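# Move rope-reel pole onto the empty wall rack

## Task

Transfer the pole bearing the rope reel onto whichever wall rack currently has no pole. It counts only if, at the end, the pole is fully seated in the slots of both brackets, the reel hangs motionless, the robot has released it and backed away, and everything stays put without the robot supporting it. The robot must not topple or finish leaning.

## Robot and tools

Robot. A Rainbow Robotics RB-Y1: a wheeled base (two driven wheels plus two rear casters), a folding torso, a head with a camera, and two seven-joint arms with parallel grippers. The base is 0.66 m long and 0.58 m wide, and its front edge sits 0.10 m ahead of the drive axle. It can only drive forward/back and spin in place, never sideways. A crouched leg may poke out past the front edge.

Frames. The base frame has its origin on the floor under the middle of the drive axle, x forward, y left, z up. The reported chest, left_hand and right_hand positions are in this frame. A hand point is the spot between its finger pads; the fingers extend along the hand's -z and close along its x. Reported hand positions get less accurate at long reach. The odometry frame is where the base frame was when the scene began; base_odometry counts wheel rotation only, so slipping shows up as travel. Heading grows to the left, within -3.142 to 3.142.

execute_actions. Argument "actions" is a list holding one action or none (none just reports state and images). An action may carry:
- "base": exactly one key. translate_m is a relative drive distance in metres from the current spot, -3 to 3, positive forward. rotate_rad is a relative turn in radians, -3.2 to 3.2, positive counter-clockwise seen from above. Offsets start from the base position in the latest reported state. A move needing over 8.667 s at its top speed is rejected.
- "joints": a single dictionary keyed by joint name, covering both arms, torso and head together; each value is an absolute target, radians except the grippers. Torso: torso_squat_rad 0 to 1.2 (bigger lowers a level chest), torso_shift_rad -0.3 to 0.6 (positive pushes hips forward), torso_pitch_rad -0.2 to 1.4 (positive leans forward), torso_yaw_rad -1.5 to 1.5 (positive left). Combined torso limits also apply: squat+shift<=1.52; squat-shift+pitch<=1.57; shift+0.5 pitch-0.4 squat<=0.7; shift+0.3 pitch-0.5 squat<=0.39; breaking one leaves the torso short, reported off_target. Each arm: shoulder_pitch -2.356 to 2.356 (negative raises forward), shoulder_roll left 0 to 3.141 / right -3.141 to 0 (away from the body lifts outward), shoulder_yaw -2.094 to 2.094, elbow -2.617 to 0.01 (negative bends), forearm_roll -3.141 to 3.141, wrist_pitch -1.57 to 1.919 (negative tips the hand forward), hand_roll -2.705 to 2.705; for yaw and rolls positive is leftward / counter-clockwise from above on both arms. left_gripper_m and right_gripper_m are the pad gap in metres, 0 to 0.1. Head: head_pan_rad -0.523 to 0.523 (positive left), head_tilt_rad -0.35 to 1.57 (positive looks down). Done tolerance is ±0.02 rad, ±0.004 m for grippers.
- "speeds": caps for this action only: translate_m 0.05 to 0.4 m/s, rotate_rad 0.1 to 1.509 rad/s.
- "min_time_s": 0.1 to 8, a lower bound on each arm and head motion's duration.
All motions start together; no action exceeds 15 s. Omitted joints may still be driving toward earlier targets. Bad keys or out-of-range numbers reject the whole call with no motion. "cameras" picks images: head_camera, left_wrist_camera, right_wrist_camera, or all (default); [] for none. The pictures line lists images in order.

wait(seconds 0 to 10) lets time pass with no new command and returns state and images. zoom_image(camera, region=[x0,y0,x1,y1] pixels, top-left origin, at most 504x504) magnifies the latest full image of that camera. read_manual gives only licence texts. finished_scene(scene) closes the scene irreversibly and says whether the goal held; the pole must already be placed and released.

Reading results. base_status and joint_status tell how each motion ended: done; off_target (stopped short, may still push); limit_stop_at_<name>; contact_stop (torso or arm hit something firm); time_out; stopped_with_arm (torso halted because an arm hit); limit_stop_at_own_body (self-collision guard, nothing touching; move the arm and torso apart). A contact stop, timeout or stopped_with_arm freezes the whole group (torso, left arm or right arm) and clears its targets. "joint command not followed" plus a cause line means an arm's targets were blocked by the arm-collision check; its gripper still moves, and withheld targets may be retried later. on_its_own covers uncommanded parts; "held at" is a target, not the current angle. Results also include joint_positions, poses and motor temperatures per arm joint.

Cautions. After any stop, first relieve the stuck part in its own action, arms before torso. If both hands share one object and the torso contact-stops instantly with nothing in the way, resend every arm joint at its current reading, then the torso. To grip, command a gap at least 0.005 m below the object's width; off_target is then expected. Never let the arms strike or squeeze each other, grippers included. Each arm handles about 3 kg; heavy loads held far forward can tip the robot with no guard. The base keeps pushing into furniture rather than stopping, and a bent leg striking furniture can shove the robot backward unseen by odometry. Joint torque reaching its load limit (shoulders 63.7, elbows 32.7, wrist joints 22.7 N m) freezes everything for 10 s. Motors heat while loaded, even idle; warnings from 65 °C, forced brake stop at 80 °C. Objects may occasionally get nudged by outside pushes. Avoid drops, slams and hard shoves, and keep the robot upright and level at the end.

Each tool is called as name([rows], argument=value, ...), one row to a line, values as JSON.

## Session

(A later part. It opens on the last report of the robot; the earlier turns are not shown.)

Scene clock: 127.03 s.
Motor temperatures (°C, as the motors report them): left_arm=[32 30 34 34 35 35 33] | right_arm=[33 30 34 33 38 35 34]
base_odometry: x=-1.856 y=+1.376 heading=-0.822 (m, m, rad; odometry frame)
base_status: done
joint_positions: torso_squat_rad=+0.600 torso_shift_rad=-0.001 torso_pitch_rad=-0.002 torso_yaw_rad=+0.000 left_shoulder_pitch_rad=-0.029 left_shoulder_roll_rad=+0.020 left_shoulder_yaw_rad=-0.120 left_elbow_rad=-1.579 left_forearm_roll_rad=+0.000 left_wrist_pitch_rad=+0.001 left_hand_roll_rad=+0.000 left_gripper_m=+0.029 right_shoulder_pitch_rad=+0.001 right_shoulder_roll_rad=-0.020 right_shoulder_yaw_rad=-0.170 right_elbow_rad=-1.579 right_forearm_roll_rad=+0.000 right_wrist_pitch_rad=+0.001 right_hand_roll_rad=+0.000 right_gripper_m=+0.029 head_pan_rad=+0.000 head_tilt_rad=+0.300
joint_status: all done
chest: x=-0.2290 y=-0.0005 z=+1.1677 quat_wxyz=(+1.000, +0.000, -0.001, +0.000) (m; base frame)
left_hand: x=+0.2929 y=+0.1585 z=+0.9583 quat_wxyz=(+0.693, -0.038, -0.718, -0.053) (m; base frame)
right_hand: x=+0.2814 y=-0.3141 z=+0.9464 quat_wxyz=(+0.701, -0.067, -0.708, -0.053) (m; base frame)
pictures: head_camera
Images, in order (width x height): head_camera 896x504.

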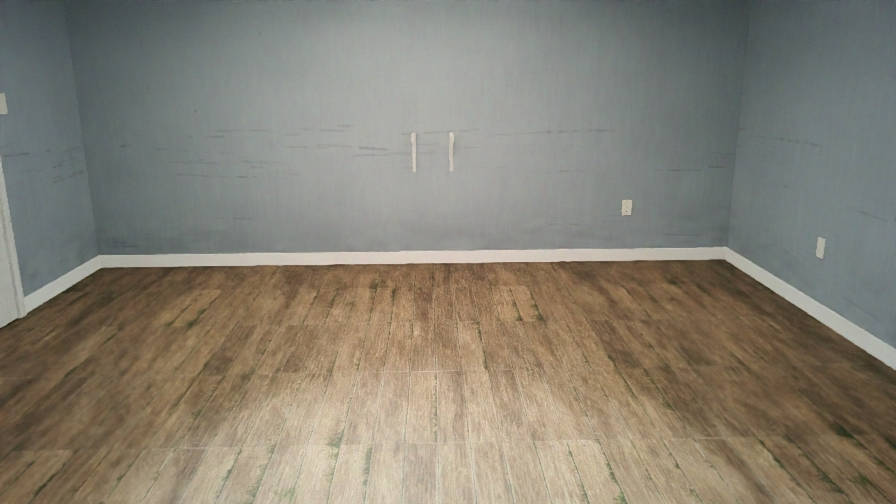

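execute_actions([
  {"base":{"rotate_rad":0.035}},
], cameras=[])

execute_actions([
  {"base":{"translate_m":2.8},"joints":{"head_tilt_rad":0.5}},
], cameras=["head_camera"])

Scene clock: 134.47 s.
Motor temperatures (°C, as the motors report them): left_arm=[32 30 34 34 35 35 33] | right_arm=[33 30 34 34 38 35 34]
base_odometry: x=-1.856 y=+1.376 heading=-0.788 (m, m, rad; odometry frame)
base_status: done
joint_positions: torso_squat_rad=+0.600 torso_shift_rad=-0.001 torso_pitch_rad=-0.002 torso_yaw_rad=+0.000 left_shoulder_pitch_rad=-0.029 left_shoulder_roll_rad=+0.020 left_shoulder_yaw_rad=-0.120 left_elbow_rad=-1.579 left_forearm_roll_rad=+0.000 left_wrist_pitch_rad=+0.001 left_hand_roll_rad=+0.000 left_gripper_m=+0.029 right_shoulder_pitch_rad=+0.001 right_shoulder_roll_rad=-0.020 right_shoulder_yaw_rad=-0.170 right_elbow_rad=-1.579 right_forearm_roll_rad=+0.000 right_wrist_pitch_rad=+0.001 right_hand_roll_rad=+0.000 right_gripper_m=+0.029 head_pan_rad=+0.000 head_tilt_rad=+0.300
joint_status: not commanded
chest: x=-0.2290 y=-0.0005 z=+1.1677 quat_wxyz=(+1.000, +0.000, -0.001, +0.000) (m; base frame)
left_hand: x=+0.2929 y=+0.1585 z=+0.9583 quat_wxyz=(+0.693, -0.038, -0.718, -0.053) (m; base frame)
right_hand: x=+0.2814 y=-0.3141 z=+0.9464 quat_wxyz=(+0.701, -0.067, -0.708, -0.053) (m; base frame)
pictures: none
No camera images: the call's "cameras" was empty. Leave "cameras" out to get every camera's image.

Scene clock: 142.90 s.
Motor temperatures (°C, as the motors report them): left_arm=[32 30 34 34 35 35 33] | right_arm=[33 30 34 34 38 35 34]
base_odometry: x=+0.120 y=-0.608 heading=-0.787 (m, m, rad; odometry frame)
base_status: done
joint_positions: torso_squat_rad=+0.600 torso_shift_rad=-0.001 torso_pitch_rad=-0.001 torso_yaw_rad=+0.000 left_shoulder_pitch_rad=-0.029 left_shoulder_roll_rad=+0.020 left_shoulder_yaw_rad=-0.120 left_elbow_rad=-1.579 left_forearm_roll_rad=+0.000 left_wrist_pitch_rad=+0.001 left_hand_roll_rad=+0.000 left_gripper_m=+0.029 right_shoulder_pitch_rad=+0.001 right_shoulder_roll_rad=-0.020 right_shoulder_yaw_rad=-0.170 right_elbow_rad=-1.579 right_forearm_roll_rad=+0.000 right_wrist_pitch_rad=+0.001 right_hand_roll_rad=+0.000 right_gripper_m=+0.029 head_pan_rad=+0.000 head_tilt_rad=+0.500
joint_status: all done
chest: x=-0.2289 y=-0.0005 z=+1.1677 quat_wxyz=(+1.000, +0.000, -0.001, +0.000) (m; base frame)
left_hand: x=+0.2929 y=+0.1585 z=+0.9582 quat_wxyz=(+0.693, -0.038, -0.718, -0.053) (m; base frame)
right_hand: x=+0.2814 y=-0.3141 z=+0.9464 quat_wxyz=(+0.701, -0.067, -0.708, -0.053) (m; base frame)
pictures: head_camera
Images, in order (width x height): head_camera 896x504.

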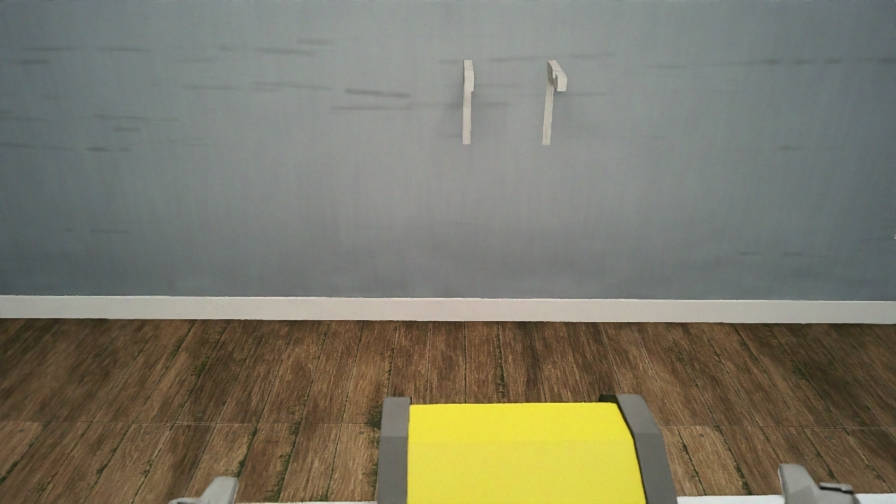

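execute_actions([
  {"base":{"rotate_rad":-0.12}},
], cameras=[])

execute_actions([
  {"base":{"translate_m":0.9},"joints":{"torso_squat_rad":0.5}},
], cameras=[])

execute_actions([
  {"base":{"rotate_rad":0.085},"joints":{"head_tilt_rad":0.6}},
], cameras=["head_camera"])

Scene clock: 151.70 s.
Motor temperatures (°C, as the motors report them): left_arm=[33 30 34 34 35 36 33] | right_arm=[33 30 34 34 38 35 34]
base_odometry: x=+0.120 y=-0.608 heading=-0.907 (m, m, rad; odometry frame)
base_status: done
joint_positions: torso_squat_rad=+0.600 torso_shift_rad=-0.001 torso_pitch_rad=-0.001 torso_yaw_rad=+0.000 left_shoulder_pitch_rad=-0.029 left_shoulder_roll_rad=+0.020 left_shoulder_yaw_rad=-0.120 left_elbow_rad=-1.579 left_forearm_roll_rad=+0.000 left_wrist_pitch_rad=+0.001 left_hand_roll_rad=+0.000 left_gripper_m=+0.029 right_shoulder_pitch_rad=+0.001 right_shoulder_roll_rad=-0.020 right_shoulder_yaw_rad=-0.170 right_elbow_rad=-1.579 right_forearm_roll_rad=+0.000 right_wrist_pitch_rad=+0.001 right_hand_roll_rad=+0.000 right_gripper_m=+0.029 head_pan_rad=+0.000 head_tilt_rad=+0.500
joint_status: not commanded
chest: x=-0.2289 y=-0.0004 z=+1.1677 quat_wxyz=(+1.000, +0.000, -0.001, +0.000) (m; base frame)
left_hand: x=+0.2929 y=+0.1585 z=+0.9582 quat_wxyz=(+0.693, -0.038, -0.718, -0.053) (m; base frame)
right_hand: x=+0.2814 y=-0.3140 z=+0.9464 quat_wxyz=(+0.701, -0.067, -0.708, -0.053) (m; base frame)
pictures: none
No camera images: the call's "cameras" was empty. Leave "cameras" out to get every camera's image.

Scene clock: 155.40 s.
Motor temperatures (°C, as the motors report them): left_arm=[33 30 34 34 35 36 33] | right_arm=[33 30 34 34 38 36 34]
base_odometry: x=+0.675 y=-1.317 heading=-0.907 (m, m, rad; odometry frame)
base_status: done
joint_positions: torso_squat_rad=+0.500 torso_shift_rad=-0.001 torso_pitch_rad=-0.001 torso_yaw_rad=+0.000 left_shoulder_pitch_rad=-0.029 left_shoulder_roll_rad=+0.020 left_shoulder_yaw_rad=-0.120 left_elbow_rad=-1.579 left_forearm_roll_rad=+0.000 left_wrist_pitch_rad=+0.001 left_hand_roll_rad=+0.000 left_gripper_m=+0.029 right_shoulder_pitch_rad=+0.001 right_shoulder_roll_rad=-0.020 right_shoulder_yaw_rad=-0.170 right_elbow_rad=-1.579 right_forearm_roll_rad=+0.000 right_wrist_pitch_rad=+0.001 right_hand_roll_rad=+0.000 right_gripper_m=+0.029 head_pan_rad=+0.000 head_tilt_rad=+0.500
joint_status: all done
chest: x=-0.2289 y=-0.0005 z=+1.2043 quat_wxyz=(+1.000, +0.000, -0.001, +0.000) (m; base frame)
left_hand: x=+0.2929 y=+0.1585 z=+0.9947 quat_wxyz=(+0.693, -0.038, -0.718, -0.053) (m; base frame)
right_hand: x=+0.2814 y=-0.3141 z=+0.9830 quat_wxyz=(+0.701, -0.067, -0.708, -0.053) (m; base frame)
pictures: none
No camera images: the call's "cameras" was empty. Leave "cameras" out to get every camera's image.

Scene clock: 156.57 s.
Motor temperatures (°C, as the motors report them): left_arm=[33 30 34 34 35 36 33] | right_arm=[33 30 34 34 38 36 34]
base_odometry: x=+0.675 y=-1.317 heading=-0.823 (m, m, rad; odometry frame)
base_status: done
joint_positions: torso_squat_rad=+0.500 torso_shift_rad=-0.001 torso_pitch_rad=-0.001 torso_yaw_rad=+0.000 left_shoulder_pitch_rad=-0.029 left_shoulder_roll_rad=+0.020 left_shoulder_yaw_rad=-0.120 left_elbow_rad=-1.579 left_forearm_roll_rad=+0.000 left_wrist_pitch_rad=+0.001 left_hand_roll_rad=+0.000 left_gripper_m=+0.029 right_shoulder_pitch_rad=+0.001 right_shoulder_roll_rad=-0.020 right_shoulder_yaw_rad=-0.170 right_elbow_rad=-1.579 right_forearm_roll_rad=+0.000 right_wrist_pitch_rad=+0.001 right_hand_roll_rad=+0.000 right_gripper_m=+0.029 head_pan_rad=+0.000 head_tilt_rad=+0.600
joint_status: all done
chest: x=-0.2290 y=-0.0005 z=+1.2043 quat_wxyz=(+1.000, +0.000, -0.001, +0.000) (m; base frame)
left_hand: x=+0.2929 y=+0.1585 z=+0.9948 quat_wxyz=(+0.693, -0.038, -0.718, -0.053) (m; base frame)
right_hand: x=+0.2814 y=-0.3141 z=+0.9829 quat_wxyz=(+0.701, -0.067, -0.708, -0.053) (m; base frame)
pictures: head_camera
Images, in order (width x height): head_camera 896x504.

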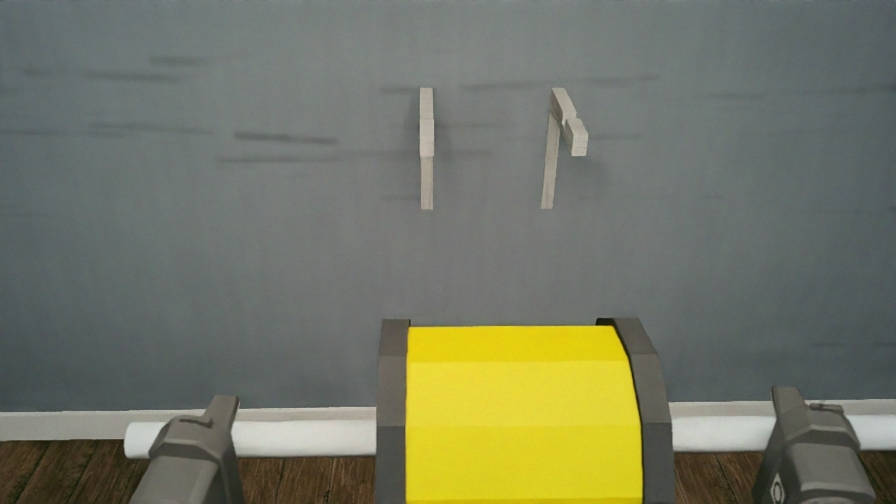

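execute_actions([
  {"base":{"rotate_rad":-0.14}},
], cameras=[])

execute_actions([
  {"base":{"translate_m":0.4}},
], cameras=[])

execute_actions([
  {"base":{"rotate_rad":0.14},"joints":{"head_tilt_rad":0.8}},
])

Scene clock: 166.37 s.
Motor temperatures (°C, as the motors report them): left_arm=[33 30 34 34 35 36 33] | right_arm=[33 30 34 35 38 36 34]
base_odometry: x=+0.675 y=-1.317 heading=-0.962 (m, m, rad; odometry frame)
base_status: done
joint_positions: torso_squat_rad=+0.500 torso_shift_rad=-0.001 torso_pitch_rad=-0.001 torso_yaw_rad=+0.000 left_shoulder_pitch_rad=-0.029 left_shoulder_roll_rad=+0.020 left_shoulder_yaw_rad=-0.120 left_elbow_rad=-1.579 left_forearm_roll_rad=+0.000 left_wrist_pitch_rad=+0.001 left_hand_roll_rad=+0.000 left_gripper_m=+0.029 right_shoulder_pitch_rad=+0.001 right_shoulder_roll_rad=-0.020 right_shoulder_yaw_rad=-0.170 right_elbow_rad=-1.579 right_forearm_roll_rad=+0.000 right_wrist_pitch_rad=+0.001 right_hand_roll_rad=+0.000 right_gripper_m=+0.029 head_pan_rad=+0.000 head_tilt_rad=+0.600
joint_status: not commanded
chest: x=-0.2290 y=-0.0005 z=+1.2043 quat_wxyz=(+1.000, +0.000, -0.001, +0.000) (m; base frame)
left_hand: x=+0.2929 y=+0.1585 z=+0.9947 quat_wxyz=(+0.693, -0.038, -0.718, -0.053) (m; base frame)
right_hand: x=+0.2814 y=-0.3141 z=+0.9830 quat_wxyz=(+0.701, -0.067, -0.708, -0.053) (m; base frame)
pictures: none
No camera images: the call's "cameras" was empty. Leave "cameras" out to get every camera's image.

Scene clock: 168.90 s.
Motor temperatures (°C, as the motors report them): left_arm=[33 30 34 34 35 36 33] | right_arm=[33 30 34 35 38 36 34]
base_odometry: x=+0.904 y=-1.645 heading=-0.962 (m, m, rad; odometry frame)
base_status: done
joint_positions: torso_squat_rad=+0.500 torso_shift_rad=-0.001 torso_pitch_rad=-0.001 torso_yaw_rad=+0.000 left_shoulder_pitch_rad=-0.029 left_shoulder_roll_rad=+0.020 left_shoulder_yaw_rad=-0.120 left_elbow_rad=-1.579 left_forearm_roll_rad=+0.000 left_wrist_pitch_rad=+0.001 left_hand_roll_rad=+0.000 left_gripper_m=+0.029 right_shoulder_pitch_rad=+0.001 right_shoulder_roll_rad=-0.020 right_shoulder_yaw_rad=-0.170 right_elbow_rad=-1.579 right_forearm_roll_rad=+0.000 right_wrist_pitch_rad=+0.001 right_hand_roll_rad=+0.000 right_gripper_m=+0.029 head_pan_rad=+0.000 head_tilt_rad=+0.600
joint_status: not commanded
chest: x=-0.2290 y=-0.0005 z=+1.2043 quat_wxyz=(+1.000, +0.000, -0.001, +0.000) (m; base frame)
left_hand: x=+0.2929 y=+0.1585 z=+0.9948 quat_wxyz=(+0.693, -0.038, -0.718, -0.053) (m; base frame)
right_hand: x=+0.2814 y=-0.3141 z=+0.9830 quat_wxyz=(+0.701, -0.067, -0.708, -0.053) (m; base frame)
pictures: none
No camera images: the call's "cameras" was empty. Leave "cameras" out to get every camera's image.

Scene clock: 170.43 s.
Motor temperatures (°C, as the motors report them): left_arm=[33 30 34 34 35 36 33] | right_arm=[33 30 34 35 38 36 34]
base_odometry: x=+0.904 y=-1.645 heading=-0.823 (m, m, rad; odometry frame)
base_status: done
joint_positions: torso_squat_rad=+0.500 torso_shift_rad=-0.001 torso_pitch_rad=-0.001 torso_yaw_rad=+0.000 left_shoulder_pitch_rad=-0.029 left_shoulder_roll_rad=+0.020 left_shoulder_yaw_rad=-0.120 left_elbow_rad=-1.579 left_forearm_roll_rad=+0.000 left_wrist_pitch_rad=+0.001 left_hand_roll_rad=+0.000 left_gripper_m=+0.029 right_shoulder_pitch_rad=+0.001 right_shoulder_roll_rad=-0.020 right_shoulder_yaw_rad=-0.170 right_elbow_rad=-1.579 right_forearm_roll_rad=+0.000 right_wrist_pitch_rad=+0.001 right_hand_roll_rad=+0.000 right_gripper_m=+0.029 head_pan_rad=+0.000 head_tilt_rad=+0.800
joint_status: all done
chest: x=-0.2290 y=-0.0005 z=+1.2043 quat_wxyz=(+1.000, +0.000, -0.001, +0.000) (m; base frame)
left_hand: x=+0.2929 y=+0.1585 z=+0.9948 quat_wxyz=(+0.693, -0.038, -0.718, -0.053) (m; base frame)
right_hand: x=+0.2814 y=-0.3141 z=+0.9829 quat_wxyz=(+0.701, -0.067, -0.708, -0.053) (m; base frame)
pictures: head_camera, left_wrist_camera, right_wrist_camera
Images, in order (width x height): head_camera 896x504, left_wrist_camera 644x364, right_wrist_camera 644x364.

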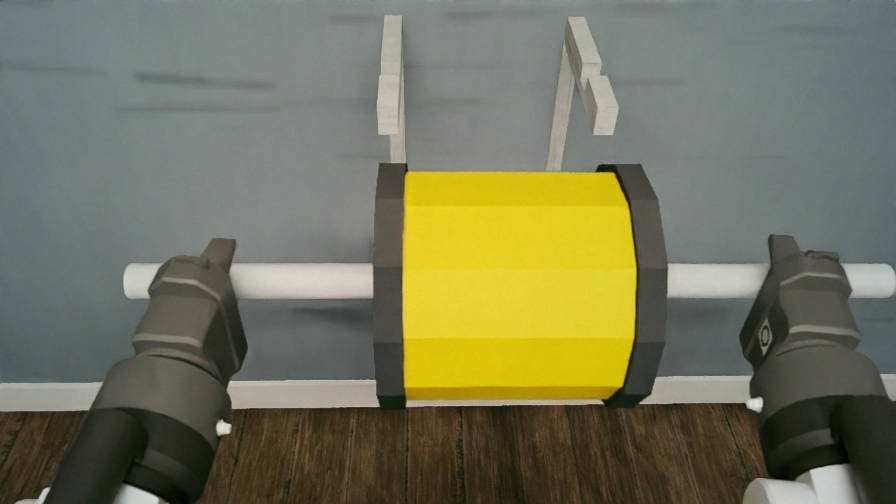

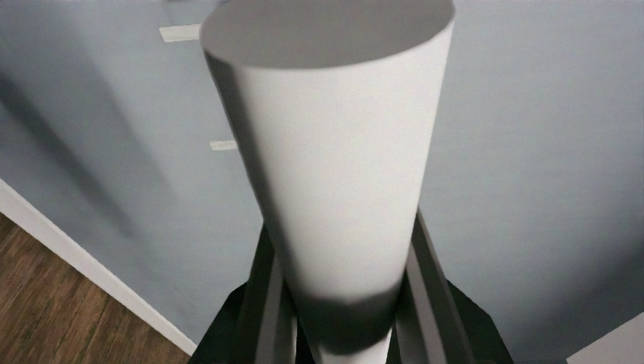

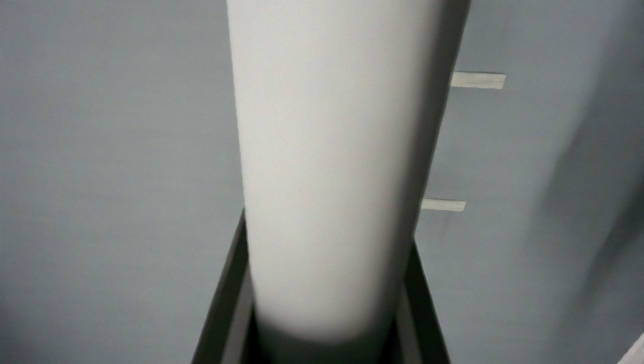

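execute_actions([
  {"base":{"rotate_rad":-0.08}},
], cameras=[])

execute_actions([
  {"base":{"translate_m":0.15}},
], cameras=[])

execute_actions([
  {"base":{"rotate_rad":0.08}},
], cameras=["head_camera"])

Scene clock: 185.70 s.
Motor temperatures (°C, as the motors report them): left_arm=[33 30 34 35 35 36 33] | right_arm=[33 30 34 35 38 36 34]
base_odometry: x=+0.904 y=-1.645 heading=-0.902 (m, m, rad; odometry frame)
base_status: done
joint_positions: torso_squat_rad=+0.500 torso_shift_rad=-0.001 torso_pitch_rad=-0.001 torso_yaw_rad=+0.000 left_shoulder_pitch_rad=-0.029 left_shoulder_roll_rad=+0.020 left_shoulder_yaw_rad=-0.120 left_elbow_rad=-1.579 left_forearm_roll_rad=+0.000 left_wrist_pitch_rad=+0.001 left_hand_roll_rad=+0.000 left_gripper_m=+0.029 right_shoulder_pitch_rad=+0.001 right_shoulder_roll_rad=-0.020 right_shoulder_yaw_rad=-0.170 right_elbow_rad=-1.579 right_forearm_roll_rad=+0.000 right_wrist_pitch_rad=+0.001 right_hand_roll_rad=+0.000 right_gripper_m=+0.029 head_pan_rad=+0.000 head_tilt_rad=+0.800
joint_status: not commanded
chest: x=-0.2290 y=-0.0005 z=+1.2043 quat_wxyz=(+1.000, +0.000, -0.001, +0.000) (m; base frame)
left_hand: x=+0.2929 y=+0.1585 z=+0.9948 quat_wxyz=(+0.693, -0.038, -0.718, -0.053) (m; base frame)
right_hand: x=+0.2814 y=-0.3140 z=+0.9830 quat_wxyz=(+0.701, -0.067, -0.708, -0.053) (m; base frame)
pictures: none
No camera images: the call's "cameras" was empty. Leave "cameras" out to get every camera's image.

Scene clock: 187.30 s.
Motor temperatures (°C, as the motors report them): left_arm=[33 30 34 35 35 36 33] | right_arm=[33 30 34 35 38 36 34]
base_odometry: x=+0.997 y=-1.763 heading=-0.901 (m, m, rad; odometry frame)
base_status: done
joint_positions: torso_squat_rad=+0.500 torso_shift_rad=-0.001 torso_pitch_rad=-0.001 torso_yaw_rad=+0.000 left_shoulder_pitch_rad=-0.029 left_shoulder_roll_rad=+0.020 left_shoulder_yaw_rad=-0.120 left_elbow_rad=-1.579 left_forearm_roll_rad=+0.000 left_wrist_pitch_rad=+0.001 left_hand_roll_rad=+0.000 left_gripper_m=+0.029 right_shoulder_pitch_rad=+0.001 right_shoulder_roll_rad=-0.020 right_shoulder_yaw_rad=-0.170 right_elbow_rad=-1.579 right_forearm_roll_rad=+0.000 right_wrist_pitch_rad=+0.001 right_hand_roll_rad=+0.000 right_gripper_m=+0.029 head_pan_rad=+0.000 head_tilt_rad=+0.800
joint_status: not commanded
chest: x=-0.2289 y=-0.0005 z=+1.2043 quat_wxyz=(+1.000, +0.000, -0.001, +0.000) (m; base frame)
left_hand: x=+0.2929 y=+0.1585 z=+0.9947 quat_wxyz=(+0.693, -0.038, -0.718, -0.053) (m; base frame)
right_hand: x=+0.2814 y=-0.3141 z=+0.9829 quat_wxyz=(+0.701, -0.067, -0.708, -0.053) (m; base frame)
pictures: none
No camera images: the call's "cameras" was empty. Leave "cameras" out to get every camera's image.

Scene clock: 188.53 s.
Motor temperatures (°C, as the motors report them): left_arm=[33 30 34 35 35 36 33] | right_arm=[33 30 34 35 38 36 34]
base_odometry: x=+0.997 y=-1.763 heading=-0.821 (m, m, rad; odometry frame)
base_status: done
joint_positions: torso_squat_rad=+0.500 torso_shift_rad=-0.001 torso_pitch_rad=-0.001 torso_yaw_rad=+0.000 left_shoulder_pitch_rad=-0.029 left_shoulder_roll_rad=+0.020 left_shoulder_yaw_rad=-0.120 left_elbow_rad=-1.579 left_forearm_roll_rad=+0.000 left_wrist_pitch_rad=+0.001 left_hand_roll_rad=+0.000 left_gripper_m=+0.029 right_shoulder_pitch_rad=+0.001 right_shoulder_roll_rad=-0.020 right_shoulder_yaw_rad=-0.170 right_elbow_rad=-1.579 right_forearm_roll_rad=+0.000 right_wrist_pitch_rad=+0.001 right_hand_roll_rad=+0.000 right_gripper_m=+0.029 head_pan_rad=+0.000 head_tilt_rad=+0.800
joint_status: not commanded
chest: x=-0.2289 y=-0.0005 z=+1.2043 quat_wxyz=(+1.000, +0.000, -0.001, +0.000) (m; base frame)
left_hand: x=+0.2929 y=+0.1585 z=+0.9947 quat_wxyz=(+0.693, -0.038, -0.718, -0.053) (m; base frame)
right_hand: x=+0.2814 y=-0.3141 z=+0.9829 quat_wxyz=(+0.701, -0.067, -0.708, -0.053) (m; base frame)
pictures: head_camera
Images, in order (width x height): head_camera 896x504.

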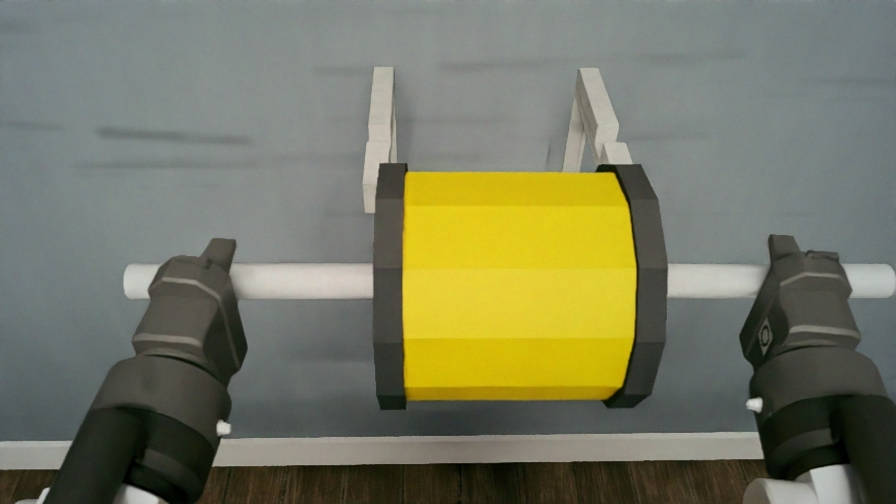

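execute_actions([
  {"base":{"translate_m":0.25},"speeds":{"translate_m":0.12}},
])

Scene clock: 197.17 s.
Motor temperatures (°C, as the motors report them): left_arm=[33 30 34 35 35 36 33] | right_arm=[33 30 34 35 38 36 34]
base_odometry: x=+1.167 y=-1.946 heading=-0.821 (m, m, rad; odometry frame)
base_status: done
joint_positions: torso_squat_rad=+0.500 torso_shift_rad=-0.001 torso_pitch_rad=-0.001 torso_yaw_rad=+0.000 left_shoulder_pitch_rad=-0.029 left_shoulder_roll_rad=+0.020 left_shoulder_yaw_rad=-0.120 left_elbow_rad=-1.579 left_forearm_roll_rad=+0.000 left_wrist_pitch_rad=+0.001 left_hand_roll_rad=+0.000 left_gripper_m=+0.029 right_shoulder_pitch_rad=+0.001 right_shoulder_roll_rad=-0.020 right_shoulder_yaw_rad=-0.170 right_elbow_rad=-1.579 right_forearm_roll_rad=+0.000 right_wrist_pitch_rad=+0.001 right_hand_roll_rad=+0.000 right_gripper_m=+0.029 head_pan_rad=+0.000 head_tilt_rad=+0.800
joint_status: not commanded
chest: x=-0.2290 y=-0.0005 z=+1.2043 quat_wxyz=(+1.000, +0.000, -0.001, +0.000) (m; base frame)
left_hand: x=+0.2929 y=+0.1585 z=+0.9948 quat_wxyz=(+0.693, -0.038, -0.718, -0.054) (m; base frame)
right_hand: x=+0.2814 y=-0.3141 z=+0.9829 quat_wxyz=(+0.701, -0.067, -0.708, -0.053) (m; base frame)
pictures: head_camera, left_wrist_camera, right_wrist_camera
Images, in order (width x height): head_camera 896x504, left_wrist_camera 644x364, right_wrist_camera 644x364.

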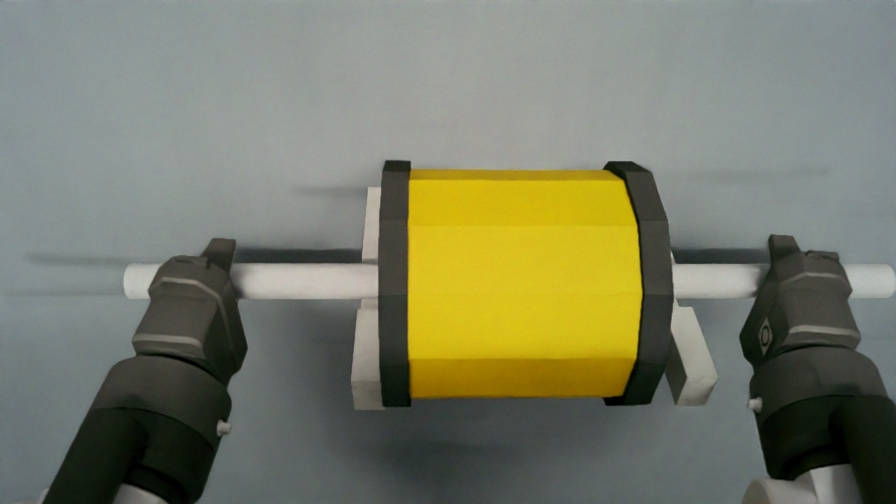

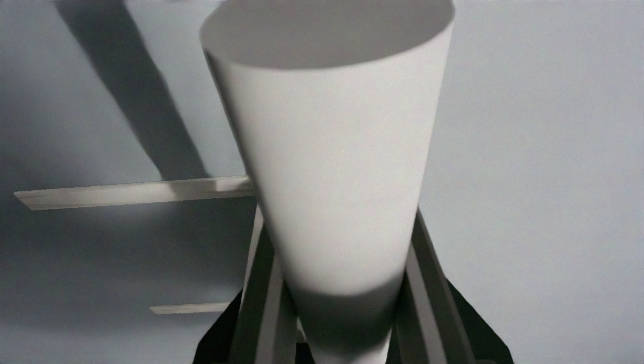

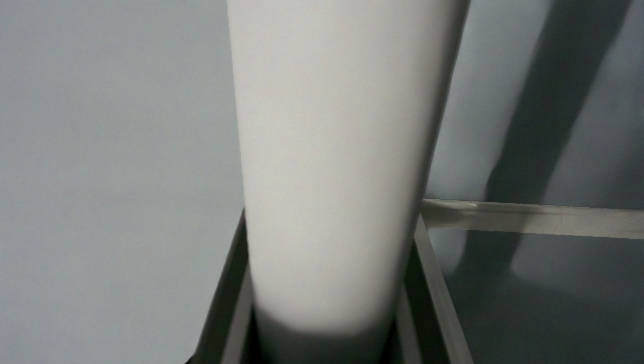

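execute_actions([
  {"base":{"translate_m":0.014},"speeds":{"translate_m":0.05}},
], cameras=[])

execute_actions([
  {"joints":{"torso_squat_rad":0.56}},
])

Scene clock: 205.60 s.
Motor temperatures (°C, as the motors report them): left_arm=[33 30 34 35 35 36 33] | right_arm=[33 30 34 35 38 36 34]
base_odometry: x=+1.177 y=-1.956 heading=-0.821 (m, m, rad; odometry frame)
base_status: done
joint_positions: torso_squat_rad=+0.500 torso_shift_rad=-0.001 torso_pitch_rad=-0.001 torso_yaw_rad=+0.000 left_shoulder_pitch_rad=-0.029 left_shoulder_roll_rad=+0.020 left_shoulder_yaw_rad=-0.120 left_elbow_rad=-1.579 left_forearm_roll_rad=+0.000 left_wrist_pitch_rad=+0.001 left_hand_roll_rad=+0.000 left_gripper_m=+0.029 right_shoulder_pitch_rad=+0.001 right_shoulder_roll_rad=-0.020 right_shoulder_yaw_rad=-0.170 right_elbow_rad=-1.579 right_forearm_roll_rad=+0.000 right_wrist_pitch_rad=+0.001 right_hand_roll_rad=+0.000 right_gripper_m=+0.029 head_pan_rad=+0.000 head_tilt_rad=+0.800
joint_status: not commanded
chest: x=-0.2290 y=-0.0005 z=+1.2043 quat_wxyz=(+1.000, +0.000, -0.001, +0.000) (m; base frame)
left_hand: x=+0.2929 y=+0.1585 z=+0.9948 quat_wxyz=(+0.693, -0.038, -0.718, -0.054) (m; base frame)
right_hand: x=+0.2814 y=-0.3141 z=+0.9829 quat_wxyz=(+0.701, -0.067, -0.708, -0.053) (m; base frame)
pictures: none
No camera images: the call's "cameras" was empty. Leave "cameras" out to get every camera's image.

Scene clock: 206.53 s.
Motor temperatures (°C, as the motors report them): left_arm=[33 30 34 35 35 36 33] | right_arm=[33 30 34 35 38 36 34]
base_odometry: x=+1.177 y=-1.956 heading=-0.821 (m, m, rad; odometry frame)
base_status: not commanded
joint_positions: torso_squat_rad=+0.560 torso_shift_rad=-0.001 torso_pitch_rad=-0.002 torso_yaw_rad=+0.000 left_shoulder_pitch_rad=-0.029 left_shoulder_roll_rad=+0.020 left_shoulder_yaw_rad=-0.120 left_elbow_rad=-1.579 left_forearm_roll_rad=+0.000 left_wrist_pitch_rad=+0.001 left_hand_roll_rad=+0.000 left_gripper_m=+0.029 right_shoulder_pitch_rad=+0.001 right_shoulder_roll_rad=-0.020 right_shoulder_yaw_rad=-0.170 right_elbow_rad=-1.579 right_forearm_roll_rad=+0.000 right_wrist_pitch_rad=+0.001 right_hand_roll_rad=+0.000 right_gripper_m=+0.029 head_pan_rad=+0.000 head_tilt_rad=+0.800
joint_status: all done
chest: x=-0.2290 y=-0.0005 z=+1.1830 quat_wxyz=(+1.000, +0.000, -0.001, +0.000) (m; base frame)
left_hand: x=+0.2929 y=+0.1585 z=+0.9736 quat_wxyz=(+0.693, -0.038, -0.718, -0.054) (m; base frame)
right_hand: x=+0.2814 y=-0.3141 z=+0.9618 quat_wxyz=(+0.701, -0.067, -0.708, -0.053) (m; base frame)
pictures: head_camera, left_wrist_camera, right_wrist_camera
Images, in order (width x height): head_camera 896x504, left_wrist_camera 644x364, right_wrist_camera 644x364.

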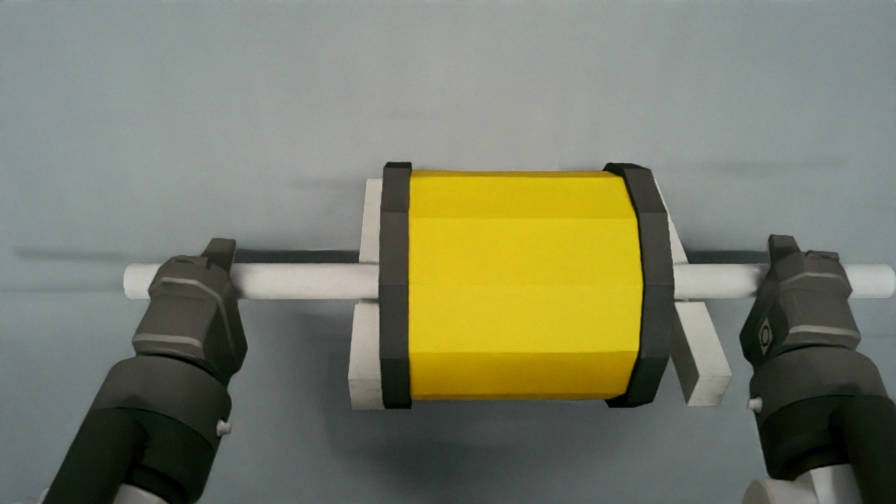

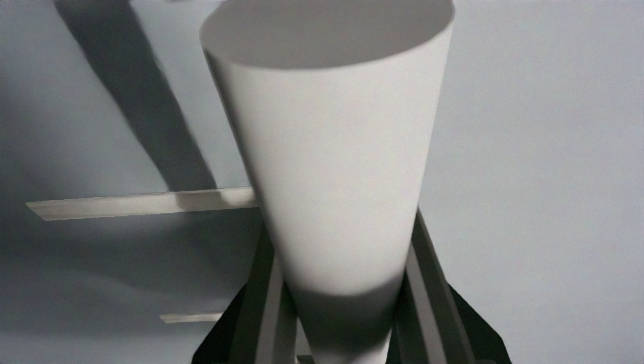

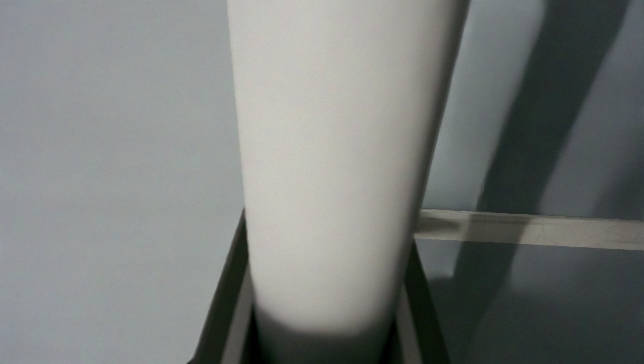

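execute_actions([
  {"joints":{"torso_squat_rad":0.595}},
], cameras=["head_camera"])

execute_actions([
  {"joints":{"left_gripper_m":0.1,"right_gripper_m":0.1}},
], cameras=[])

execute_actions([
  {"base":{"translate_m":-0.3}},
])

Scene clock: 215.50 s.
Motor temperatures (°C, as the motors report them): left_arm=[33 30 34 35 35 36 33] | right_arm=[33 30 34 35 38 36 34]
base_odometry: x=+1.177 y=-1.956 heading=-0.821 (m, m, rad; odometry frame)
base_status: not commanded
joint_positions: torso_squat_rad=+0.595 torso_shift_rad=-0.001 torso_pitch_rad=-0.002 torso_yaw_rad=+0.000 left_shoulder_pitch_rad=-0.029 left_shoulder_roll_rad=+0.020 left_shoulder_yaw_rad=-0.120 left_elbow_rad=-1.579 left_forearm_roll_rad=+0.000 left_wrist_pitch_rad=+0.000 left_hand_roll_rad=+0.000 left_gripper_m=+0.029 right_shoulder_pitch_rad=+0.001 right_shoulder_roll_rad=-0.020 right_shoulder_yaw_rad=-0.170 right_elbow_rad=-1.579 right_forearm_roll_rad=+0.000 right_wrist_pitch_rad=+0.001 right_hand_roll_rad=+0.000 right_gripper_m=+0.029 head_pan_rad=+0.000 head_tilt_rad=+0.800
joint_status: all done
chest: x=-0.2293 y=-0.0005 z=+1.1696 quat_wxyz=(+1.000, +0.000, -0.001, +0.000) (m; base frame)
left_hand: x=+0.2927 y=+0.1585 z=+0.9605 quat_wxyz=(+0.693, -0.038, -0.718, -0.053) (m; base frame)
right_hand: x=+0.2812 y=-0.3141 z=+0.9486 quat_wxyz=(+0.701, -0.067, -0.708, -0.053) (m; base frame)
pictures: head_camera
Images, in order (width x height): head_camera 896x504.

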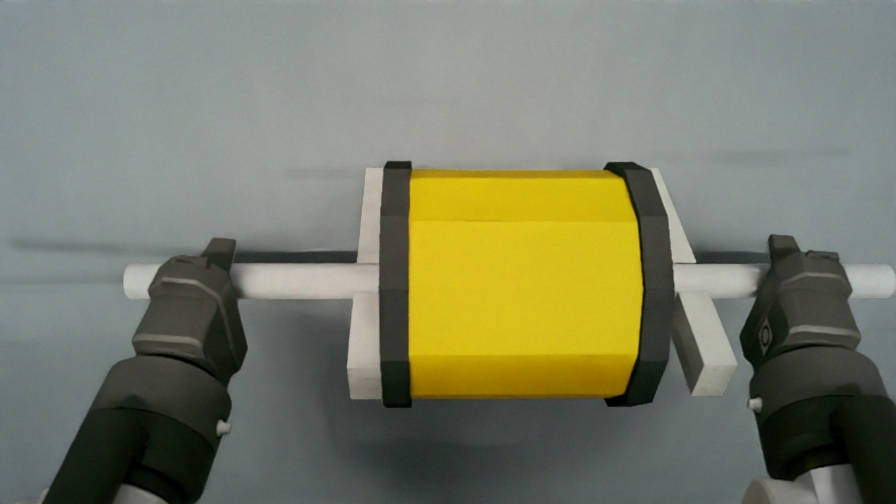

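Scene clock: 216.83 s.
Motor temperatures (°C, as the motors report them): left_arm=[33 30 34 35 35 36 33] | right_arm=[33 30 34 35 38 36 34]
base_odometry: x=+1.177 y=-1.956 heading=-0.821 (m, m, rad; odometry frame)
base_status: not commanded
joint_positions: torso_squat_rad=+0.595 torso_shift_rad=-0.001 torso_pitch_rad=-0.002 torso_yaw_rad=+0.000 left_shoulder_pitch_rad=-0.030 left_shoulder_roll_rad=+0.020 left_shoulder_yaw_rad=-0.120 left_elbow_rad=-1.580 left_forearm_roll_rad=+0.000 left_wrist_pitch_rad=+0.000 left_hand_roll_rad=+0.000 left_gripper_m=+0.100 right_shoulder_pitch_rad=+0.000 right_shoulder_roll_rad=-0.020 right_shoulder_yaw_rad=-0.170 right_elbow_rad=-1.580 right_forearm_roll_rad=+0.000 right_wrist_pitch_rad=+0.000 right_hand_roll_rad=+0.000 right_gripper_m=+0.100 head_pan_rad=+0.000 head_tilt_rad=+0.800
joint_status: all done
chest: x=-0.2293 y=-0.0005 z=+1.1696 quat_wxyz=(+1.000, +0.000, -0.001, +0.000) (m; base frame)
left_hand: x=+0.2929 y=+0.1583 z=+0.9614 quat_wxyz=(+0.692, -0.038, -0.719, -0.054) (m; base frame)
right_hand: x=+0.2815 y=-0.3139 z=+0.9498 quat_wxyz=(+0.700, -0.067, -0.709, -0.053) (m; base frame)
pictures: none
No camera images: the call's "cameras" was empty. Leave "cameras" out to get every camera's image.

Scene clock: 219.30 s.
Motor temperatures (°C, as the motors report them): left_arm=[33 30 34 35 35 36 33] | right_arm=[33 30 34 35 38 36 34]
base_odometry: x=+0.972 y=-1.737 heading=-0.820 (m, m, rad; odometry frame)
base_status: done
joint_positions: torso_squat_rad=+0.595 torso_shift_rad=-0.001 torso_pitch_rad=-0.002 torso_yaw_rad=+0.000 left_shoulder_pitch_rad=-0.030 left_shoulder_roll_rad=+0.020 left_shoulder_yaw_rad=-0.120 left_elbow_rad=-1.580 left_forearm_roll_rad=+0.000 left_wrist_pitch_rad=+0.000 left_hand_roll_rad=+0.000 left_gripper_m=+0.100 right_shoulder_pitch_rad=+0.000 right_shoulder_roll_rad=-0.020 right_shoulder_yaw_rad=-0.170 right_elbow_rad=-1.580 right_forearm_roll_rad=+0.000 right_wrist_pitch_rad=+0.000 right_hand_roll_rad=+0.000 right_gripper_m=+0.100 head_pan_rad=+0.000 head_tilt_rad=+0.800
joint_status: not commanded
chest: x=-0.2293 y=-0.0005 z=+1.1696 quat_wxyz=(+1.000, +0.000, -0.001, +0.000) (m; base frame)
left_hand: x=+0.2930 y=+0.1583 z=+0.9616 quat_wxyz=(+0.692, -0.038, -0.719, -0.054) (m; base frame)
right_hand: x=+0.2816 y=-0.3139 z=+0.9500 quat_wxyz=(+0.700, -0.067, -0.709, -0.053) (m; base frame)
pictures: head_camera, left_wrist_camera, right_wrist_camera
Images, in order (width x height): head_camera 896x504, left_wrist_camera 644x364, right_wrist_camera 644x364.

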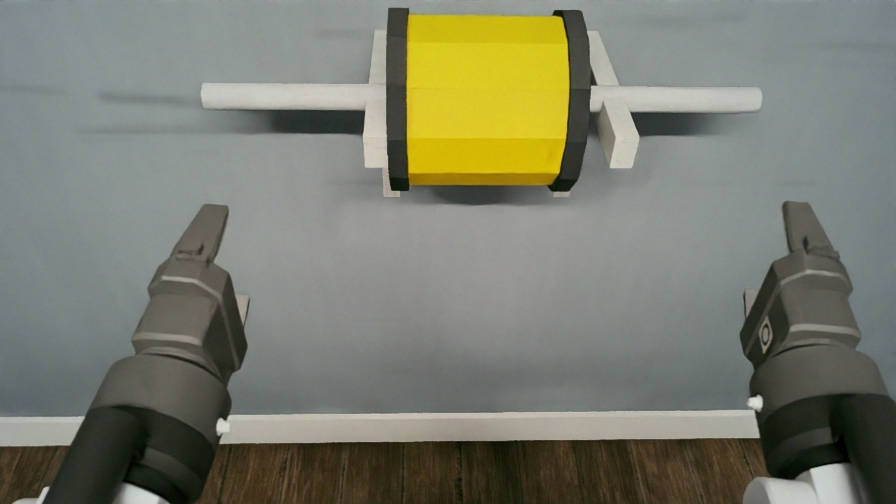

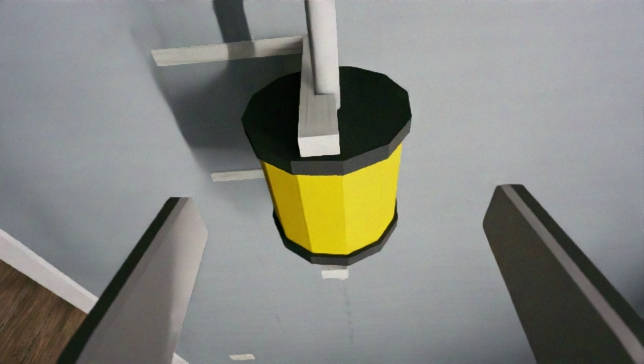

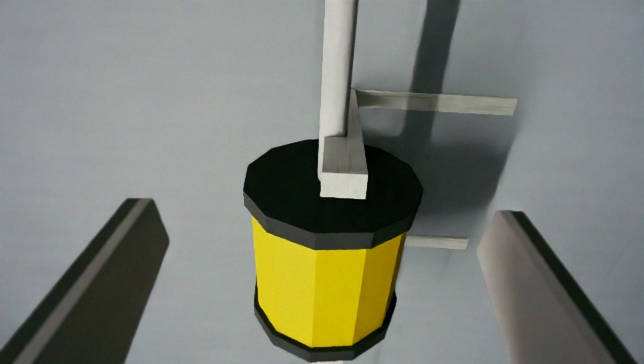

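finished_scene(scene=1)

The scene is finished: the task was done.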